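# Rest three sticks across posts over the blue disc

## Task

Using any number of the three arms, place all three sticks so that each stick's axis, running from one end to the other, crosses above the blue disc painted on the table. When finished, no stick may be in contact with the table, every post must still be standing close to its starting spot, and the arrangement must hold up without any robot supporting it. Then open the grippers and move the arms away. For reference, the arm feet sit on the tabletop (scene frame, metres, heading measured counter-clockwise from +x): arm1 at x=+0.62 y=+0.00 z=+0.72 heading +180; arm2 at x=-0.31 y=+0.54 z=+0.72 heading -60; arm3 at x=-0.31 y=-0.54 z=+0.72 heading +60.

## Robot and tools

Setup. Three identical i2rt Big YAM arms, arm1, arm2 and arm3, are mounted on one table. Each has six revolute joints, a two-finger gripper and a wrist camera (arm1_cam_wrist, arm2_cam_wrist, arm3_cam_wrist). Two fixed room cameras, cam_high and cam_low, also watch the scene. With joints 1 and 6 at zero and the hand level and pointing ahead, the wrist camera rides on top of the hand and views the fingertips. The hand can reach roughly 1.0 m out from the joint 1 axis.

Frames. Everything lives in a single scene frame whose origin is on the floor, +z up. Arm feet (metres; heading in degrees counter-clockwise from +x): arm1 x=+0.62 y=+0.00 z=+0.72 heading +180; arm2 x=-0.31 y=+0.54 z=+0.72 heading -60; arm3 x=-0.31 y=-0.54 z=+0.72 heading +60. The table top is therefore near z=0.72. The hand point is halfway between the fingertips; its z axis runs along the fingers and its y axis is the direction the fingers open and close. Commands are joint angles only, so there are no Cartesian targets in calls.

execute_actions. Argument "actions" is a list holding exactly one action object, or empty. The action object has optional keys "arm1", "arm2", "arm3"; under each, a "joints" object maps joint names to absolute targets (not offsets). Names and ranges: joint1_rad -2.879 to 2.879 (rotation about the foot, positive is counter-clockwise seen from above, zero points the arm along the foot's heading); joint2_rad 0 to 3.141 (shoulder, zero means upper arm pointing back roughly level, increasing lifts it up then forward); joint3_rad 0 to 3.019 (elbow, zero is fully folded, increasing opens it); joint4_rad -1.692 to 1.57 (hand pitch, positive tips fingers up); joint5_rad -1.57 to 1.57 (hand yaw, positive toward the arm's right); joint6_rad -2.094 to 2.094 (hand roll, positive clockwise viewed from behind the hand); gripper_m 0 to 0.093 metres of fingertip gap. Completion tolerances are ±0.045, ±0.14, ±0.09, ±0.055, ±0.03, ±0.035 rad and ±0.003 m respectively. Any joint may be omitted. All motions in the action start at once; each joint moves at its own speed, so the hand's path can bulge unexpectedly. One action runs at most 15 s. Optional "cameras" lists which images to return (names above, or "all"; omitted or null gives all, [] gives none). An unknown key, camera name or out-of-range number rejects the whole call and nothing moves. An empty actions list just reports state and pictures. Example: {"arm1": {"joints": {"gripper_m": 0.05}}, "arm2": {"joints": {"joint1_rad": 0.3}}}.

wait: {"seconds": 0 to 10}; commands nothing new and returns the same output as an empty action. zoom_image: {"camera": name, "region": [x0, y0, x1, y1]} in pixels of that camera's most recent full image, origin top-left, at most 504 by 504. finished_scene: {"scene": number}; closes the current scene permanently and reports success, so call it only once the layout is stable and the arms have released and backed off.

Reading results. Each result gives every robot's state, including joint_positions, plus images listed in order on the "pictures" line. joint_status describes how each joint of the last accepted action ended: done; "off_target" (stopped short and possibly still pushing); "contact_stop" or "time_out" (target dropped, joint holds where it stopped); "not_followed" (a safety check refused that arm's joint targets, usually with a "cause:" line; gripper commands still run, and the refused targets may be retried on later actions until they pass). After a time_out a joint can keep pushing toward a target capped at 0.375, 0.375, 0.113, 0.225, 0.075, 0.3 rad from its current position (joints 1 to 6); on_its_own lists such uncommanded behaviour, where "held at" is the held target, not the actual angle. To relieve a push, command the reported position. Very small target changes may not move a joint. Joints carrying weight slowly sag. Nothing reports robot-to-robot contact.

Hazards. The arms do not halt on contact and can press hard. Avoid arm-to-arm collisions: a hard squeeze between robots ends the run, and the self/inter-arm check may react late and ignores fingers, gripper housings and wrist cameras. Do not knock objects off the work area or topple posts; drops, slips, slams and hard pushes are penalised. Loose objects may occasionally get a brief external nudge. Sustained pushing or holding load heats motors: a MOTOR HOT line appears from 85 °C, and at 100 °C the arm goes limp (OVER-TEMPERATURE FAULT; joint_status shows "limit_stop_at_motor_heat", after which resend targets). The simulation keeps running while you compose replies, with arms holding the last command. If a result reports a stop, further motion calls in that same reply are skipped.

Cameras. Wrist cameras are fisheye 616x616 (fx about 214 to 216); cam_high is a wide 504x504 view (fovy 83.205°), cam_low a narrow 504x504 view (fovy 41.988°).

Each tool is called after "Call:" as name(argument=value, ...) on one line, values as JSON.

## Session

Call:
execute_actions(actions=[])

Scene clock: 0.00 s.
Motor temperatures (°C, as the motors report them): arm1=[28 27 35 31 29 28] | arm2=[28 33 35 30 27 27] | arm3=[28 32 37 27 28 28]
arm1.joint_positions: joint1_rad=+0.095 joint2_rad=+0.548 joint3_rad=+1.402 joint4_rad=-1.503 joint5_rad=+0.017 joint6_rad=-0.164 gripper_m=+0.094
arm1.joint_status: not commanded
arm1.hand: x=+0.4370 y=-0.0264 z=+1.2567 quat_wxyz=(+0.022, -0.888, -0.128, +0.441) (m; scene frame)
arm2.joint_positions: joint1_rad=+0.180 joint2_rad=+0.524 joint3_rad=+1.365 joint4_rad=-1.140 joint5_rad=-0.285 joint6_rad=+0.371 gripper_m=+0.094
arm2.joint_status: not commanded
arm2.hand: x=-0.1379 y=+0.3991 z=+1.4101 quat_wxyz=(-0.596, -0.396, -0.698, +0.025) (m; scene frame)
arm3.joint_positions: joint1_rad=+0.394 joint2_rad=+0.580 joint3_rad=+1.464 joint4_rad=-1.187 joint5_rad=+0.158 joint6_rad=-0.062 gripper_m=+0.095
arm3.joint_status: not commanded
arm3.hand: x=-0.2497 y=-0.3203 z=+1.4146 quat_wxyz=(-0.491, +0.515, -0.622, -0.326) (m; scene frame)
pictures: arm1_cam_wrist, arm2_cam_wrist, arm3_cam_wrist, cam_high, cam_low
Images, in order (width x height): arm1_cam_wrist 616x616, arm2_cam_wrist 616x616, arm3_cam_wrist 616x616, cam_high 504x504, cam_low 504x504.

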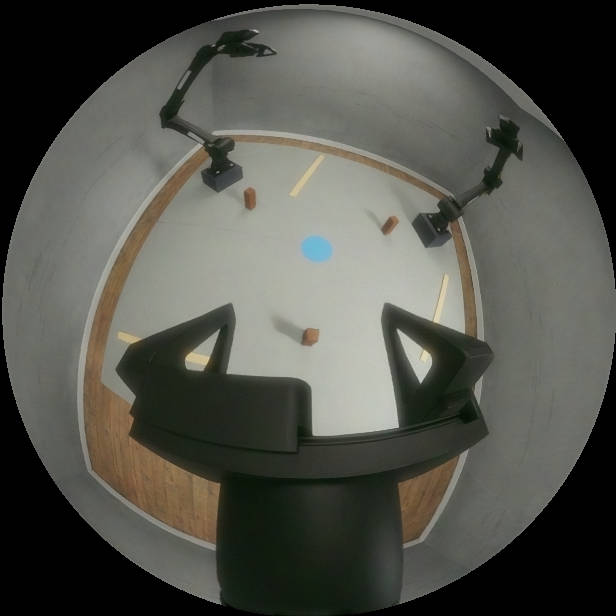

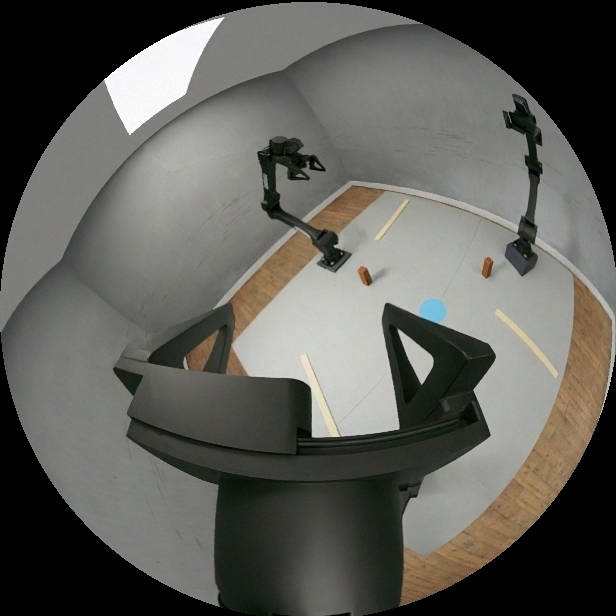

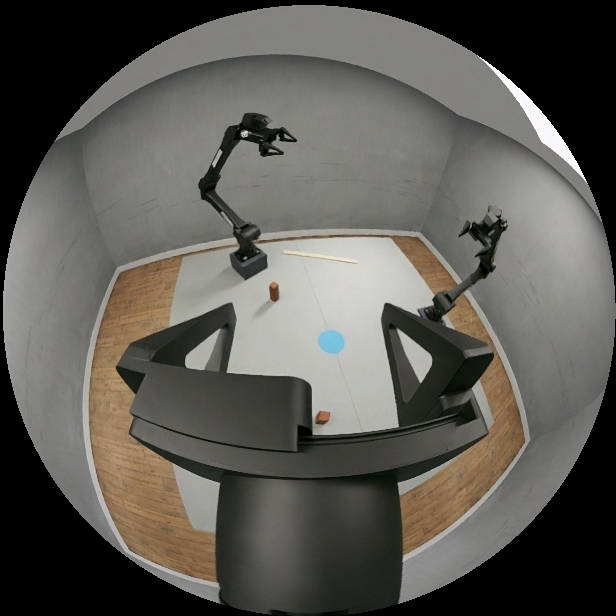

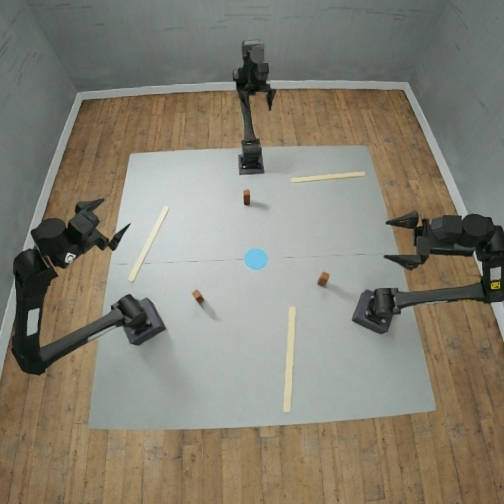

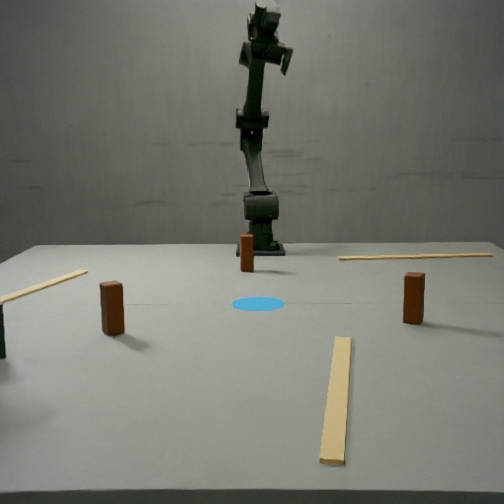

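Call:
zoom_image(camera="cam_high", region=[220, 140, 388, 220])

Call:
zoom_image(camera="cam_high", region=[100, 190, 226, 316])

Call:
zoom_image(camera="cam_high", region=[230, 240, 410, 420])

Region (220, 140, 388, 220) of cam_high's 504x504 image, scaled by 3.000, with more detail than that image has; it fills the top 240 rows of this view, and the rest is white.

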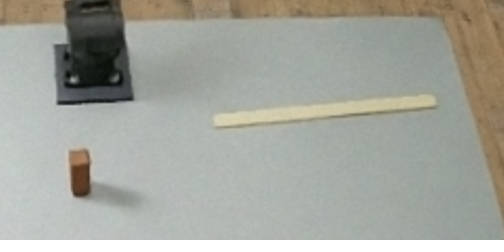

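Region (100, 190, 226, 316) of cam_high's 504x504 image, scaled by 4.000, with more detail than that image has.

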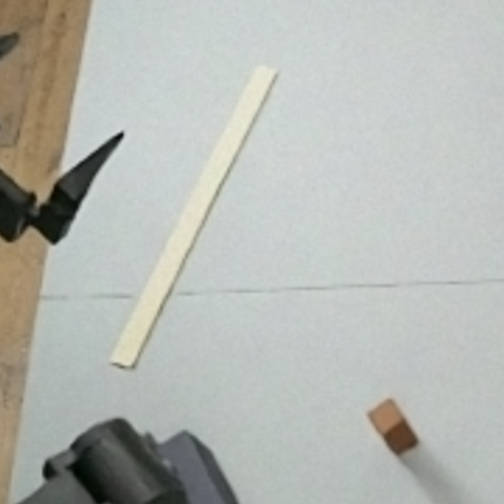

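Region (230, 240, 410, 420) of cam_high's 504x504 image, scaled by 2.800, with more detail than that image has.

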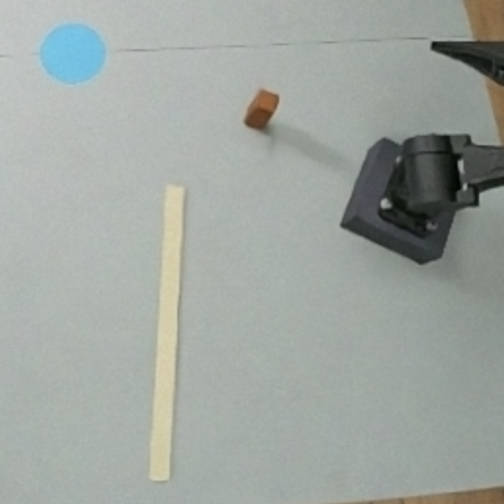

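Call:
execute_actions(actions=[{"arm1": {"joints": {"joint1_rad": 1.253, "joint2_rad": 1.53, "joint3_rad": 0.939, "joint4_rad": -0.817, "joint5_rad": 0.0, "joint6_rad": -0.381}}, "arm2": {"joints": {"joint1_rad": 1.148, "joint2_rad": 1.655, "joint3_rad": 0.768, "joint4_rad": -0.53, "joint5_rad": 0.0, "joint6_rad": 0.446}}, "arm3": {"joints": {"joint1_rad": 0.787, "joint2_rad": 1.66, "joint3_rad": 0.867, "joint4_rad": -0.625, "joint5_rad": 0.0, "joint6_rad": -1.165}}}])

Scene clock: 68.43 s.
Motor temperatures (°C, as the motors report them): arm1=[28 27 40 31 29 28] | arm2=[28 32 41 30 27 27] | arm3=[28 32 42 28 28 28]
arm1.joint_positions: joint1_rad=+1.253 joint2_rad=+1.530 joint3_rad=+0.937 joint4_rad=-0.832 joint5_rad=-0.001 joint6_rad=-0.369 gripper_m=+0.094
arm1.joint_status: all done
arm1.hand: x=+0.4975 y=-0.4096 z=+0.7813 quat_wxyz=(-0.030, -0.677, -0.733, +0.058) (m; scene frame)
arm2.joint_positions: joint1_rad=+1.150 joint2_rad=+1.653 joint3_rad=+0.764 joint4_rad=-0.543 joint5_rad=-0.001 joint6_rad=+0.435 gripper_m=+0.094
arm2.joint_status: all done
arm2.hand: x=+0.0828 y=+0.5805 z=+0.7826 quat_wxyz=(-0.067, -0.162, -0.984, -0.027) (m; scene frame)
arm3.joint_positions: joint1_rad=+0.787 joint2_rad=+1.664 joint3_rad=+0.844 joint4_rad=-0.640 joint5_rad=+0.003 joint6_rad=-1.155 gripper_m=+0.095
arm3.joint_status: all done
arm3.hand: x=-0.4167 y=-0.1386 z=+0.7749 quat_wxyz=(-0.049, +0.996, -0.076, -0.021) (m; scene frame)
pictures: arm1_cam_wrist, arm2_cam_wrist, arm3_cam_wrist, cam_high, cam_low
Images, in order (width x height): arm1_cam_wrist 616x616, arm2_cam_wrist 616x616, arm3_cam_wrist 616x616, cam_high 504x504, cam_low 504x504.

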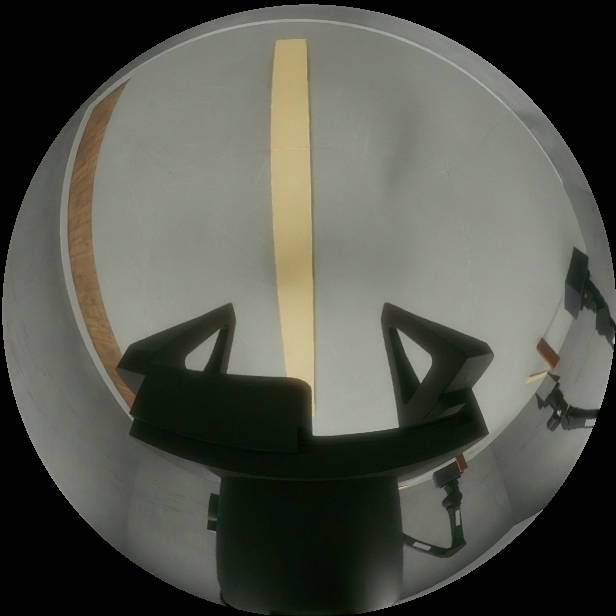

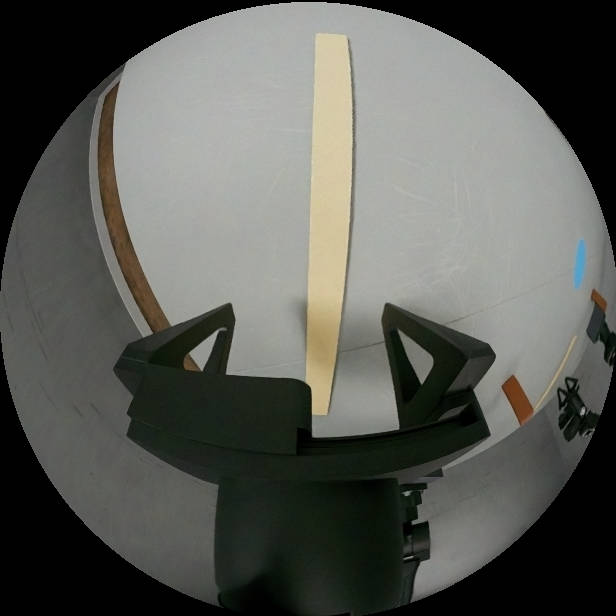

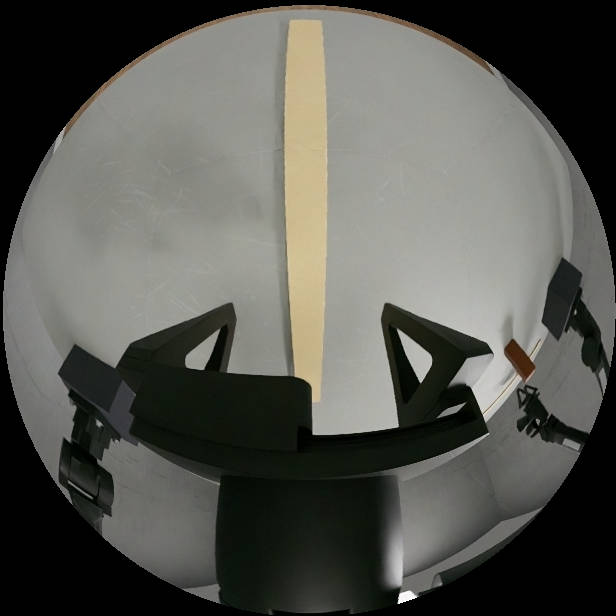

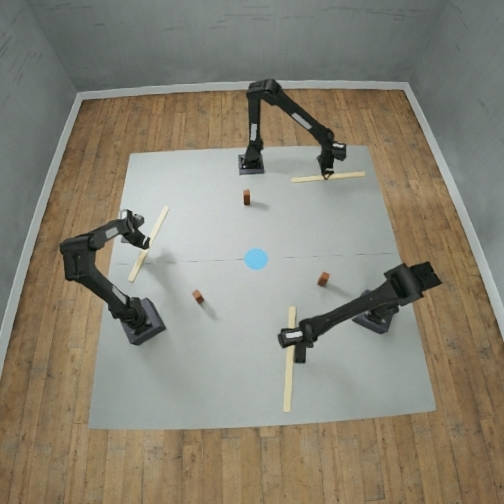

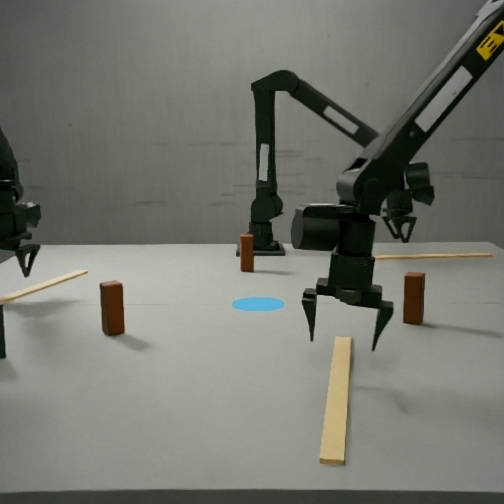

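Call:
zoom_image(camera="arm3_cam_wrist", region=[260, 340, 360, 440])

Call:
zoom_image(camera="arm2_cam_wrist", region=[260, 340, 360, 440])

Call:
zoom_image(camera="arm1_cam_wrist", region=[260, 340, 360, 440])

Region (260, 340, 360, 440) of arm3_cam_wrist's 616x616 image, scaled by 5.040, with more detail than that image has.

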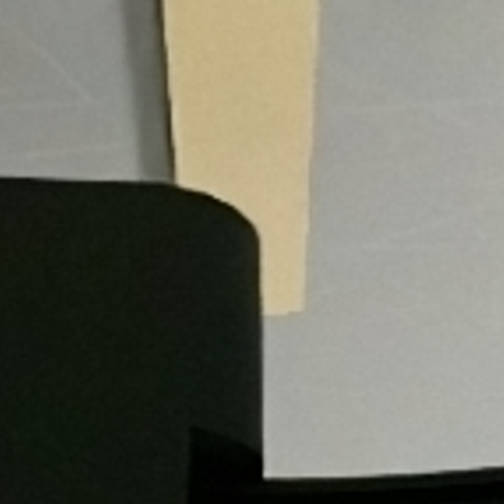

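Region (260, 340, 360, 440) of arm2_cam_wrist's 616x616 image, scaled by 5.040, with more detail than that image has.

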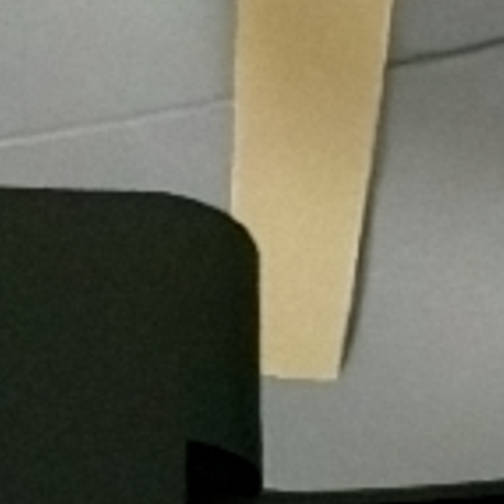

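Region (260, 340, 360, 440) of arm1_cam_wrist's 616x616 image, scaled by 5.040, with more detail than that image has.

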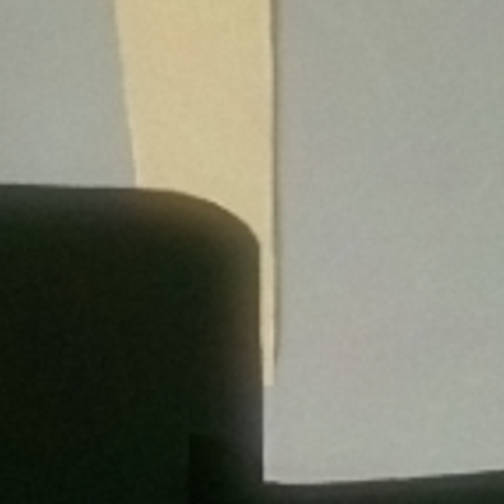

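Call:
zoom_image(camera="arm3_cam_wrist", region=[256, 0, 356, 100])

Call:
zoom_image(camera="arm2_cam_wrist", region=[280, 0, 380, 100])

Call:
zoom_image(camera="arm1_cam_wrist", region=[240, 0, 340, 100])

Region (256, 0, 356, 100) of arm3_cam_wrist's 616x616 image, scaled by 5.040, with more detail than that image has.

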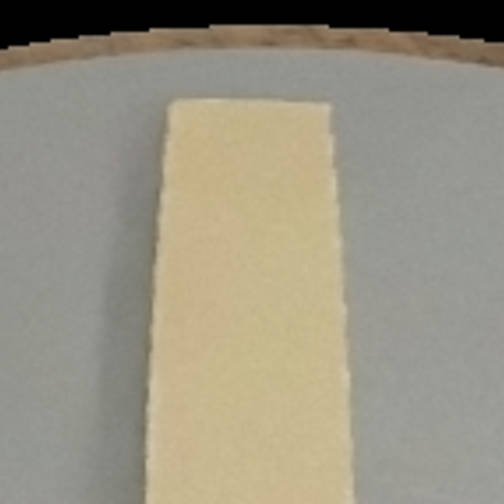

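Region (280, 0, 380, 100) of arm2_cam_wrist's 616x616 image, scaled by 5.040, with more detail than that image has.

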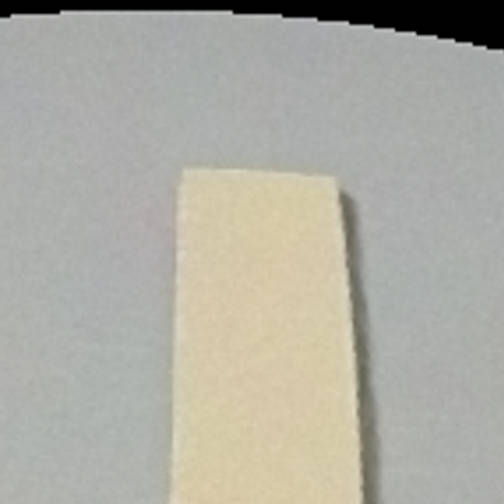

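Region (240, 0, 340, 100) of arm1_cam_wrist's 616x616 image, scaled by 5.040, with more detail than that image has.

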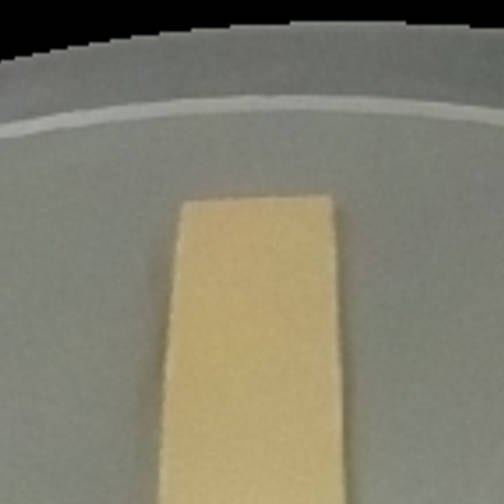

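Call:
execute_actions(actions=[{"arm1": {"joints": {"joint2_rad": 1.58, "joint3_rad": 0.882, "joint4_rad": -0.807, "joint6_rad": -0.394, "gripper_m": 0.062}}, "arm2": {"joints": {"joint2_rad": 1.79, "joint6_rad": 0.464, "gripper_m": 0.062}}, "arm3": {"joints": {"joint2_rad": 1.775, "joint3_rad": 0.957, "joint4_rad": -0.668, "gripper_m": 0.068}}}])

Scene clock: 95.37 s.
Motor temperatures (°C, as the motors report them): arm1=[28 28 39 31 29 28] | arm2=[28 33 39 30 27 27] | arm3=[28 33 41 27 28 28]
arm1.joint_positions: joint1_rad=+1.253 joint2_rad=+1.586 joint3_rad=+0.883 joint4_rad=-0.818 joint5_rad=-0.001 joint6_rad=-0.380 gripper_m=+0.062
arm1.joint_status: all done
arm1.hand: x=+0.5056 y=-0.3828 z=+0.7425 quat_wxyz=(-0.009, -0.674, -0.738, +0.015) (m; scene frame)
arm2.joint_positions: joint1_rad=+1.150 joint2_rad=+1.797 joint3_rad=+0.764 joint4_rad=-0.539 joint5_rad=-0.001 joint6_rad=+0.453 gripper_m=+0.062
arm2.joint_status: all done
arm2.hand: x=+0.0562 y=+0.5784 z=+0.7308 quat_wxyz=(+0.001, -0.171, -0.985, -0.008) (m; scene frame)
arm3.joint_positions: joint1_rad=+0.787 joint2_rad=+1.783 joint3_rad=+0.926 joint4_rad=-0.658 joint5_rad=+0.003 joint6_rad=-1.155 gripper_m=+0.068
arm3.joint_status: all done
arm3.hand: x=-0.4220 y=-0.1200 z=+0.7495 quat_wxyz=(-0.023, +0.997, -0.076, -0.012) (m; scene frame)
pictures: arm1_cam_wrist, arm2_cam_wrist, arm3_cam_wrist, cam_high, cam_low
Images, in order (width x height): arm1_cam_wrist 616x616, arm2_cam_wrist 616x616, arm3_cam_wrist 616x616, cam_high 504x504, cam_low 504x504.

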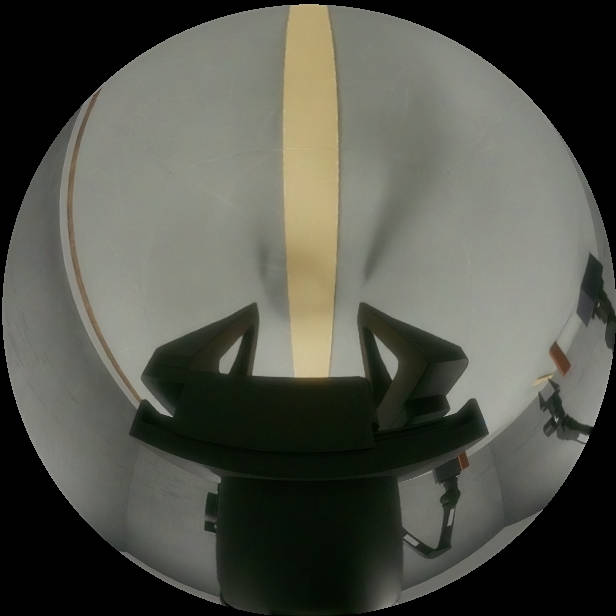

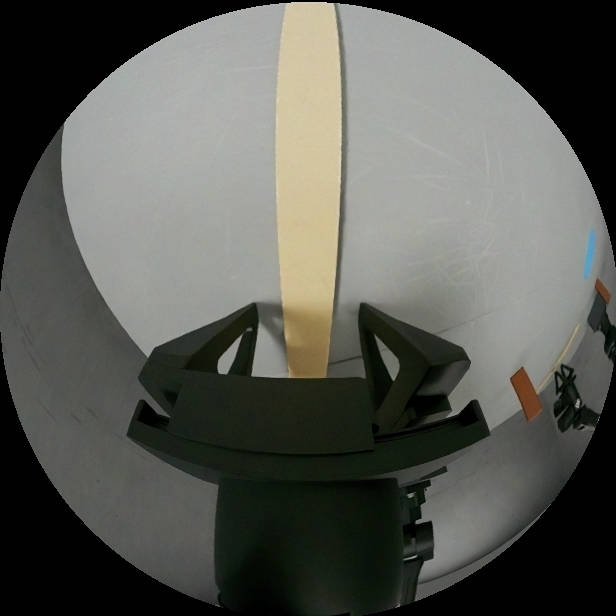

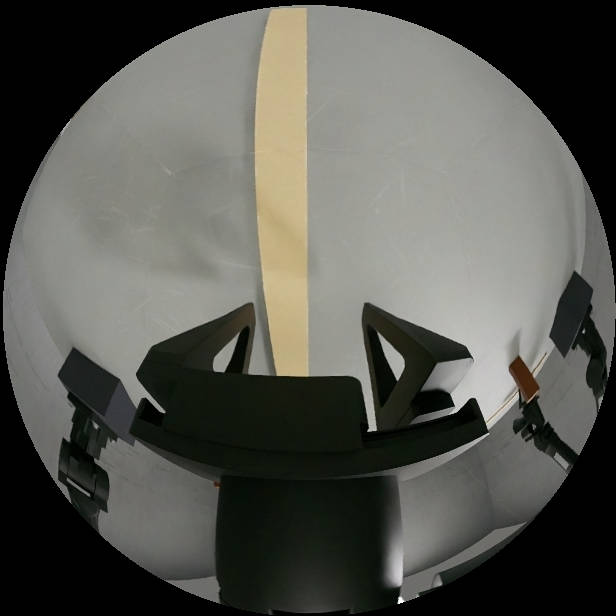

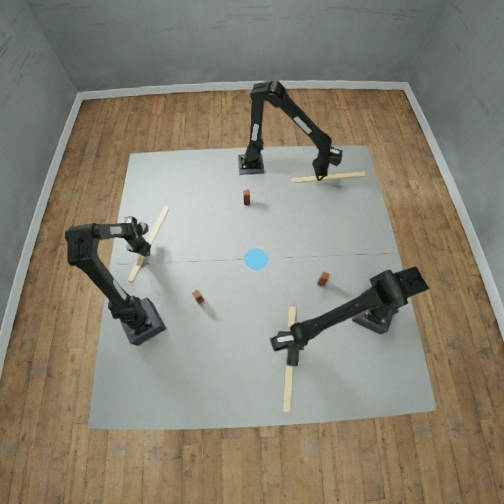

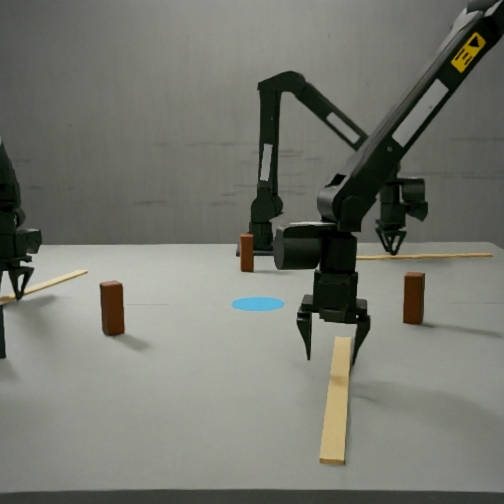

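Call:
execute_actions(actions=[{"arm1": {"joints": {"joint2_rad": 1.612}}, "arm2": {"joints": {"gripper_m": 0.02}}, "arm3": {"joints": {"joint2_rad": 1.82, "joint4_rad": -0.678}}}], cameras=["arm1_cam_wrist", "arm2_cam_wrist", "arm3_cam_wrist", "cam_low"])

Scene clock: 99.93 s.
Motor temperatures (°C, as the motors report them): arm1=[28 28 39 31 29 28] | arm2=[28 34 38 30 27 27] | arm3=[28 33 41 27 28 28]
arm1.joint_positions: joint1_rad=+1.253 joint2_rad=+1.607 joint3_rad=+0.883 joint4_rad=-0.818 joint5_rad=-0.001 joint6_rad=-0.380 gripper_m=+0.062
arm1.joint_status: all done
arm1.hand: x=+0.5064 y=-0.3802 z=+0.7344 quat_wxyz=(-0.004, -0.674, -0.739, +0.006) (m; scene frame)
arm2.joint_positions: joint1_rad=+1.150 joint2_rad=+1.797 joint3_rad=+0.764 joint4_rad=-0.539 joint5_rad=-0.001 joint6_rad=+0.454 gripper_m=+0.026
arm2.joint_status: gripper_m off_target (ended at +0.026, target +0.020)
arm2.hand: x=+0.0562 y=+0.5784 z=+0.7308 quat_wxyz=(+0.001, -0.171, -0.985, -0.008) (m; scene frame)
arm3.joint_positions: joint1_rad=+0.787 joint2_rad=+1.822 joint3_rad=+0.926 joint4_rad=-0.667 joint5_rad=+0.003 joint6_rad=-1.155 gripper_m=+0.068
arm3.joint_status: all done
arm3.hand: x=-0.4196 y=-0.1294 z=+0.7334 quat_wxyz=(+0.000, +0.997, -0.076, -0.004) (m; scene frame)
pictures: arm1_cam_wrist, arm2_cam_wrist, arm3_cam_wrist, cam_low
Images, in order (width x height): arm1_cam_wrist 616x616, arm2_cam_wrist 616x616, arm3_cam_wrist 616x616, cam_low 504x504.

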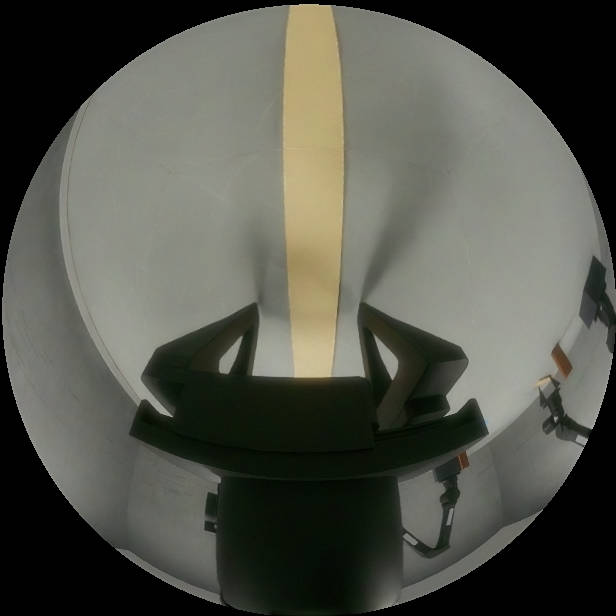

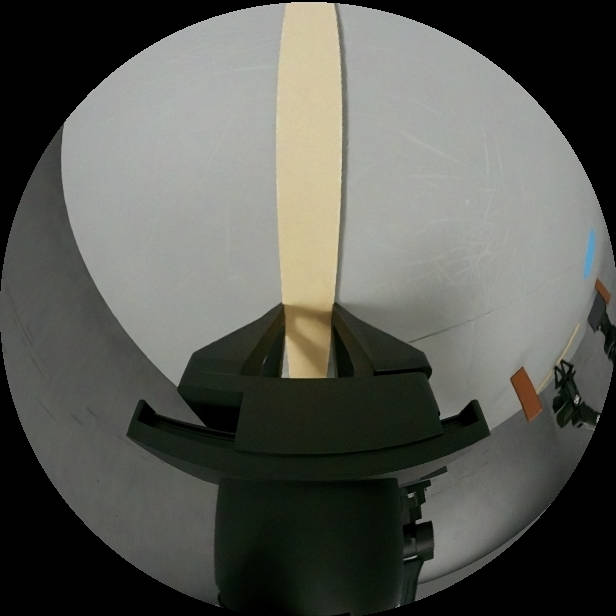

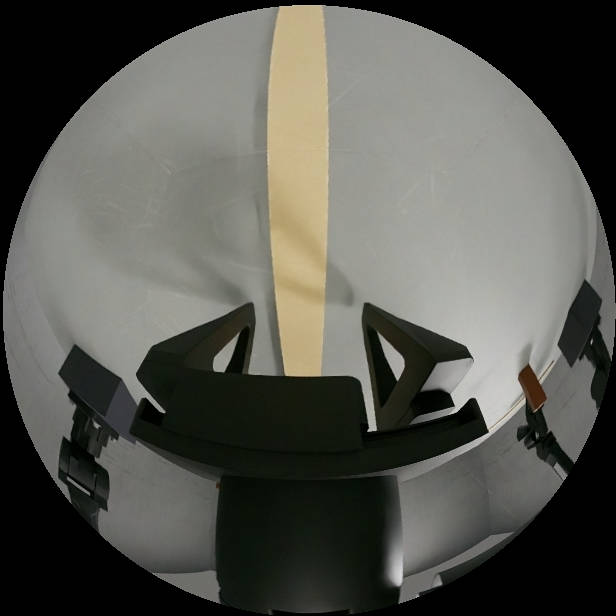

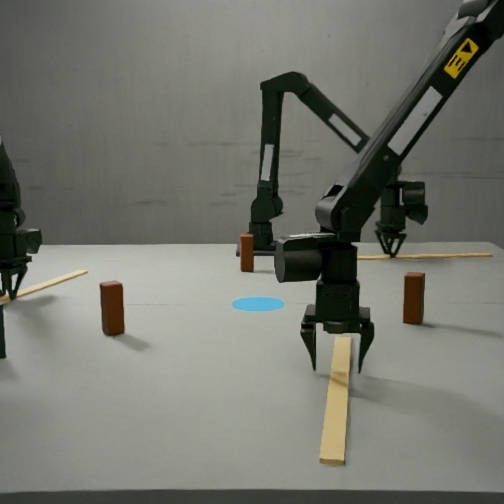

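Call:
zoom_image(camera="cam_low", region=[290, 320, 390, 400])

Call:
zoom_image(camera="cam_low", region=[360, 225, 430, 275])

Call:
zoom_image(camera="arm1_cam_wrist", region=[240, 140, 380, 340])

Call:
zoom_image(camera="arm2_cam_wrist", region=[240, 140, 380, 340])

Call:
zoom_image(camera="arm3_cam_wrist", region=[240, 140, 380, 340])

Region (290, 320, 390, 400) of cam_low's 504x504 image, scaled by 5.040, with more detail than that image has; it fills the top 403 rows of this view, and the rest is white.

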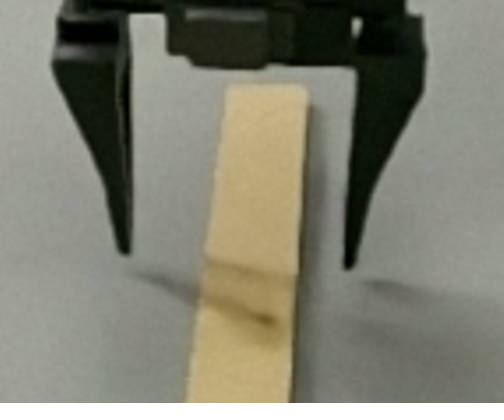

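Region (360, 225, 430, 275) of cam_low's 504x504 image, scaled by 7.200, with more detail than that image has; it fills the top 360 rows of this view, and the rest is white.

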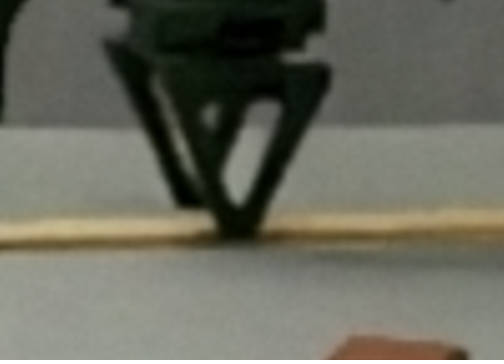

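Region (240, 140, 380, 340) of arm1_cam_wrist's 616x616 image, scaled by 2.520, with more detail than that image has; it fills the left 353 columns of this view, and the rest is white.

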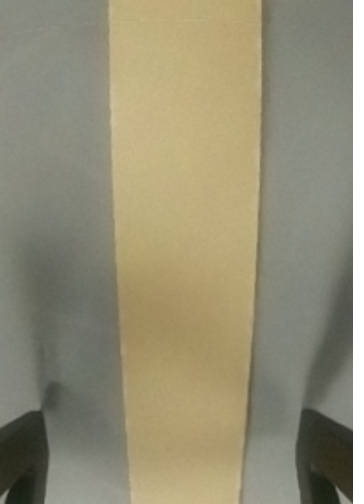

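Region (240, 140, 380, 340) of arm2_cam_wrist's 616x616 image, scaled by 2.520, with more detail than that image has; it fills the left 353 columns of this view, and the rest is white.

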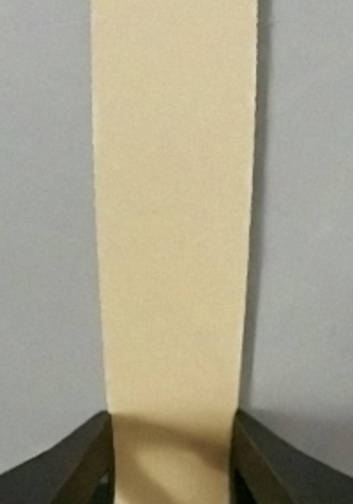

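Region (240, 140, 380, 340) of arm3_cam_wrist's 616x616 image, scaled by 2.520, with more detail than that image has; it fills the left 353 columns of this view, and the rest is white.

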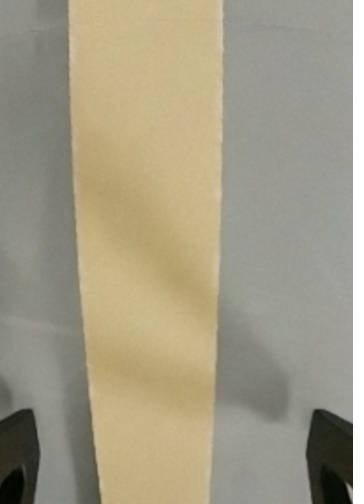

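Call:
execute_actions(actions=[{"arm1": {"joints": {"joint2_rad": 1.628, "gripper_m": 0.046}}, "arm2": {"joints": {"joint2_rad": 1.72}}, "arm3": {"joints": {"joint2_rad": 1.839, "gripper_m": 0.052}}}], cameras=["arm1_cam_wrist", "arm3_cam_wrist", "cam_low"])

Call:
zoom_image(camera="arm1_cam_wrist", region=[240, 140, 380, 340])

Call:
zoom_image(camera="arm3_cam_wrist", region=[240, 140, 380, 340])

Call:
zoom_image(camera="cam_low", region=[290, 320, 390, 400])

Scene clock: 108.27 s.
Motor temperatures (°C, as the motors report them): arm1=[28 28 38 31 29 28] | arm2=[28 34 38 30 27 27] | arm3=[28 34 41 27 28 28]
arm1.joint_positions: joint1_rad=+1.253 joint2_rad=+1.621 joint3_rad=+0.883 joint4_rad=-0.818 joint5_rad=-0.001 joint6_rad=-0.381 gripper_m=+0.046
arm1.joint_status: all done
arm1.hand: x=+0.5069 y=-0.3784 z=+0.7291 quat_wxyz=(-0.001, -0.674, -0.739, -0.001) (m; scene frame)
arm2.joint_positions: joint1_rad=+1.150 joint2_rad=+1.733 joint3_rad=+0.764 joint4_rad=-0.539 joint5_rad=-0.001 joint6_rad=+0.454 gripper_m=+0.026
arm2.joint_status: all done
arm2.hand: x=+0.0694 y=+0.5795 z=+0.7533 quat_wxyz=(-0.030, -0.171, -0.985, -0.017) (m; scene frame)
arm3.joint_positions: joint1_rad=+0.787 joint2_rad=+1.835 joint3_rad=+0.926 joint4_rad=-0.667 joint5_rad=+0.003 joint6_rad=-1.155 gripper_m=+0.052
arm3.joint_status: all done
arm3.hand: x=-0.4190 y=-0.1319 z=+0.7283 quat_wxyz=(+0.006, +0.997, -0.076, -0.001) (m; scene frame)
pictures: arm1_cam_wrist, arm3_cam_wrist, cam_low
Images, in order (width x height): arm1_cam_wrist 616x616, arm3_cam_wrist 616x616, cam_low 504x504.

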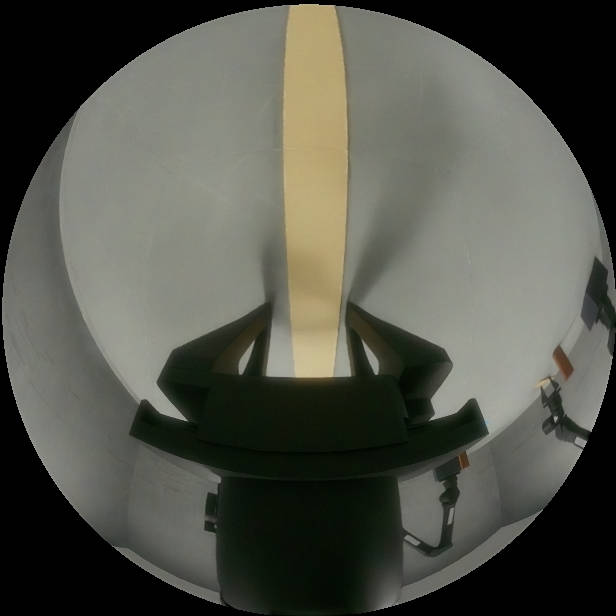

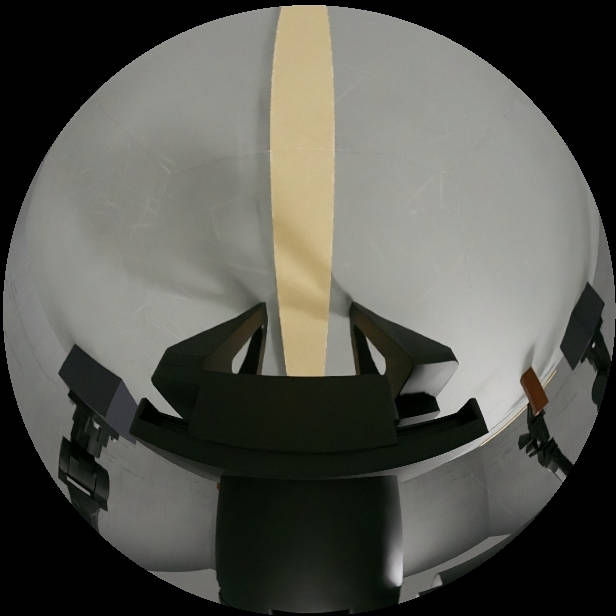

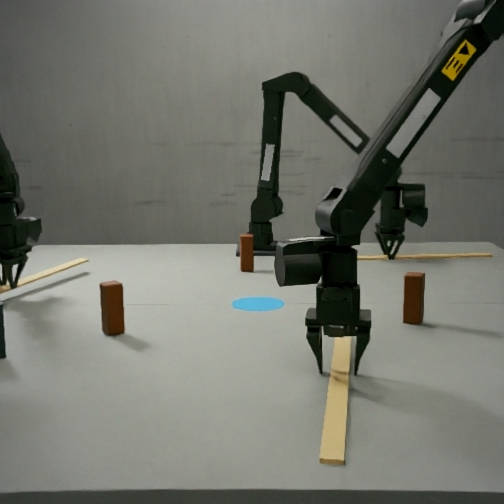

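Region (240, 140, 380, 340) of arm1_cam_wrist's 616x616 image, scaled by 2.520, with more detail than that image has; it fills the left 353 columns of this view, and the rest is white.

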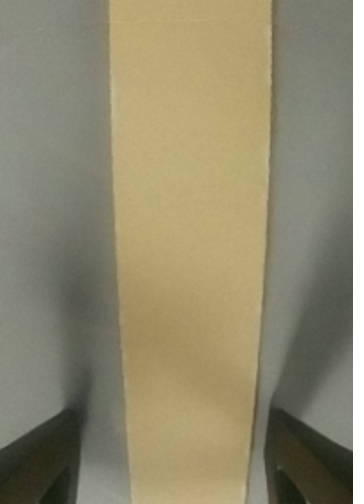

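Region (240, 140, 380, 340) of arm3_cam_wrist's 616x616 image, scaled by 2.520, with more detail than that image has; it fills the left 353 columns of this view, and the rest is white.

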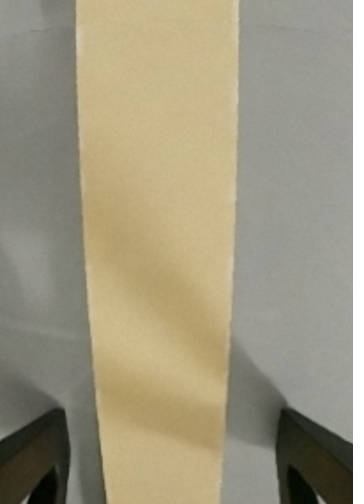

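Region (290, 320, 390, 400) of cam_low's 504x504 image, scaled by 5.040, with more detail than that image has; it fills the top 403 rows of this view, and the rest is white.

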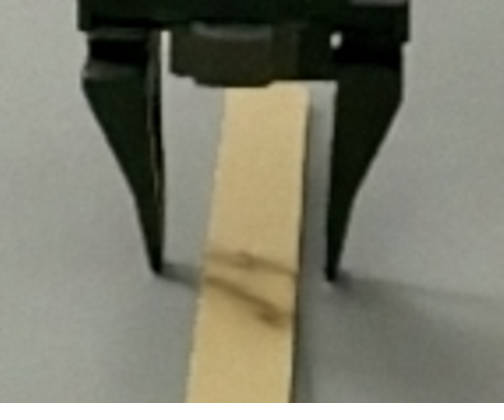

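Call:
execute_actions(actions=[{"arm1": {"joints": {"gripper_m": 0.02}}, "arm2": {"joints": {"joint2_rad": 1.64, "joint3_rad": 0.86}}, "arm3": {"joints": {"gripper_m": 0.02}}}])

Scene clock: 110.67 s.
Motor temperatures (°C, as the motors report them): arm1=[28 28 38 31 29 28] | arm2=[28 34 38 30 27 27] | arm3=[28 34 41 27 28 28]
arm1.joint_positions: joint1_rad=+1.253 joint2_rad=+1.621 joint3_rad=+0.883 joint4_rad=-0.818 joint5_rad=+0.000 joint6_rad=-0.381 gripper_m=+0.027
arm1.joint_status: gripper_m off_target (ended at +0.027, target +0.020)
arm1.hand: x=+0.5069 y=-0.3784 z=+0.7291 quat_wxyz=(-0.001, -0.674, -0.739, -0.001) (m; scene frame)
arm2.joint_positions: joint1_rad=+1.150 joint2_rad=+1.650 joint3_rad=+0.824 joint4_rad=-0.539 joint5_rad=-0.001 joint6_rad=+0.454 gripper_m=+0.026
arm2.joint_status: all done
arm2.hand: x=+0.1163 y=+0.5839 z=+0.8019 quat_wxyz=(-0.099, -0.171, -0.980, -0.037) (m; scene frame)
arm3.joint_positions: joint1_rad=+0.787 joint2_rad=+1.835 joint3_rad=+0.926 joint4_rad=-0.668 joint5_rad=+0.003 joint6_rad=-1.156 gripper_m=+0.027
arm3.joint_status: gripper_m off_target (ended at +0.027, target +0.020)
arm3.hand: x=-0.4191 y=-0.1320 z=+0.7283 quat_wxyz=(+0.006, +0.997, -0.076, -0.002) (m; scene frame)
pictures: arm1_cam_wrist, arm2_cam_wrist, arm3_cam_wrist, cam_high, cam_low
Images, in order (width x height): arm1_cam_wrist 616x616, arm2_cam_wrist 616x616, arm3_cam_wrist 616x616, cam_high 504x504, cam_low 504x504.

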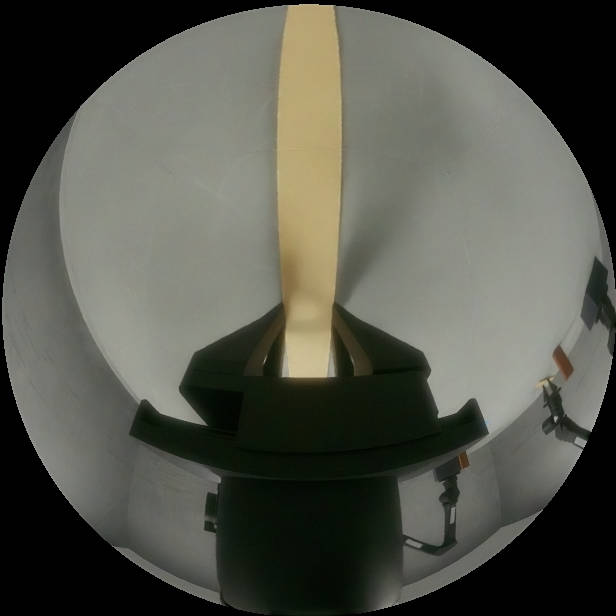

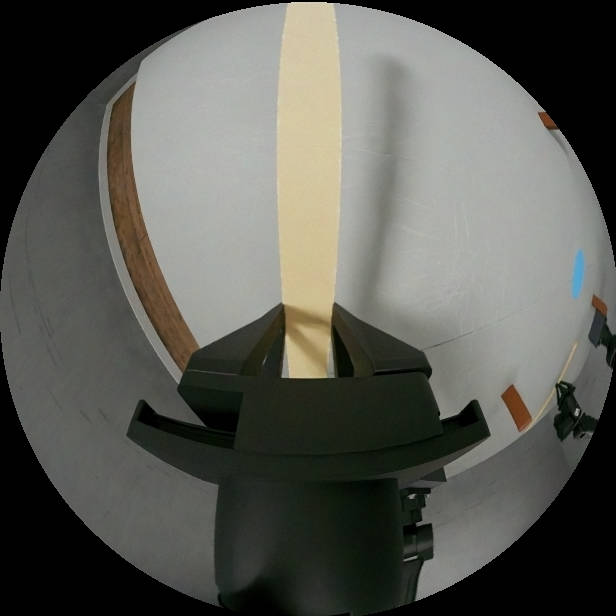

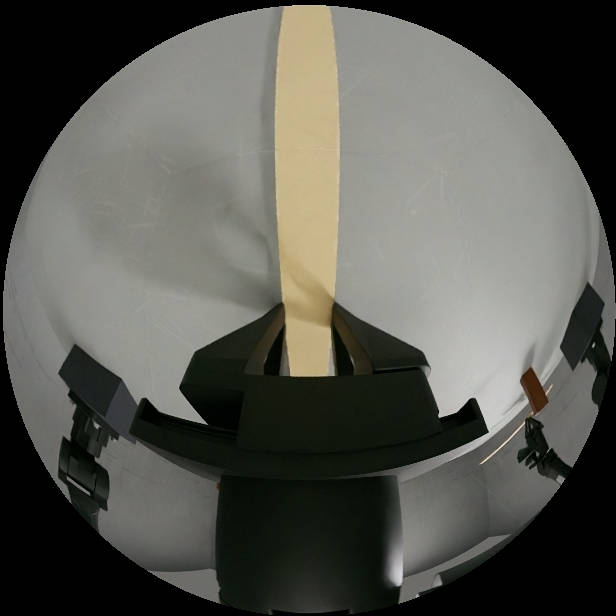

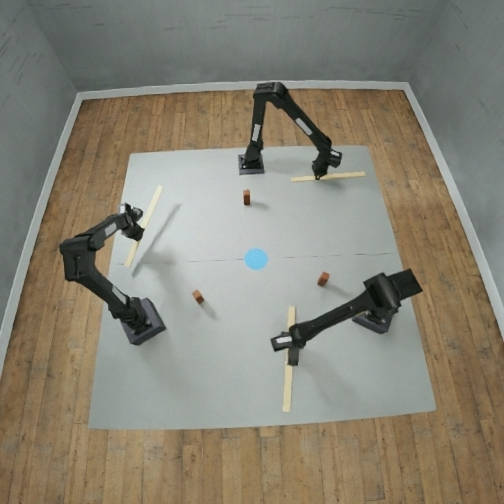

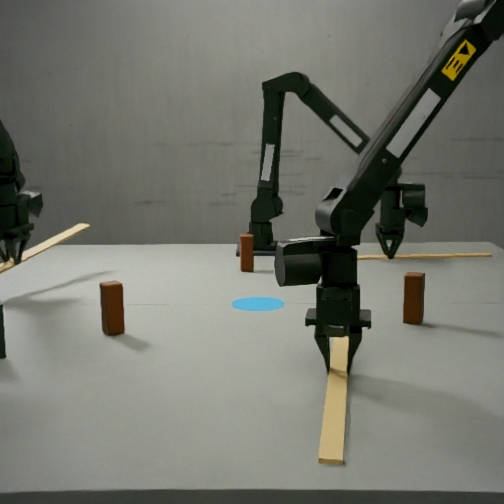

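Call:
zoom_image(camera="cam_high", region=[280, 140, 380, 200])

Call:
zoom_image(camera="cam_low", region=[330, 220, 504, 280])

Call:
zoom_image(camera="cam_high", region=[90, 175, 190, 275])

Region (280, 140, 380, 200) of cam_high's 504x504 image, scaled by 5.040, with more detail than that image has; it fills the top 302 rows of this view, and the rest is white.

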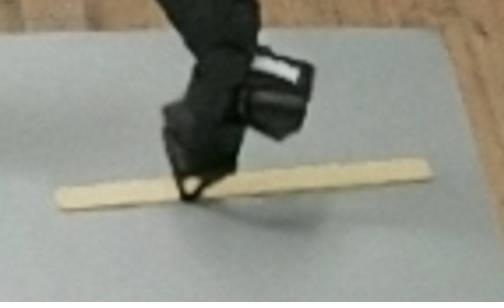

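Region (330, 220, 504, 280) of cam_low's 504x504 image, scaled by 2.897, with more detail than that image has; it fills the top 174 rows of this view, and the rest is white.

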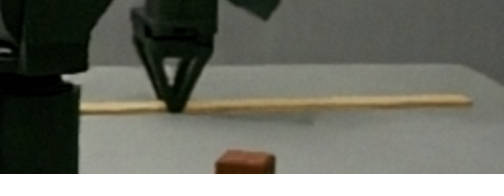

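Region (90, 175, 190, 275) of cam_high's 504x504 image, scaled by 5.040, with more detail than that image has.

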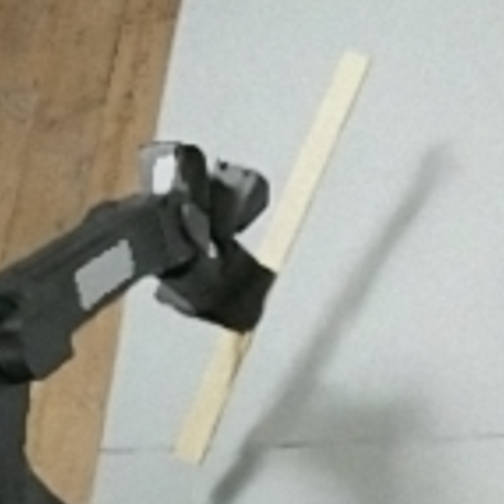

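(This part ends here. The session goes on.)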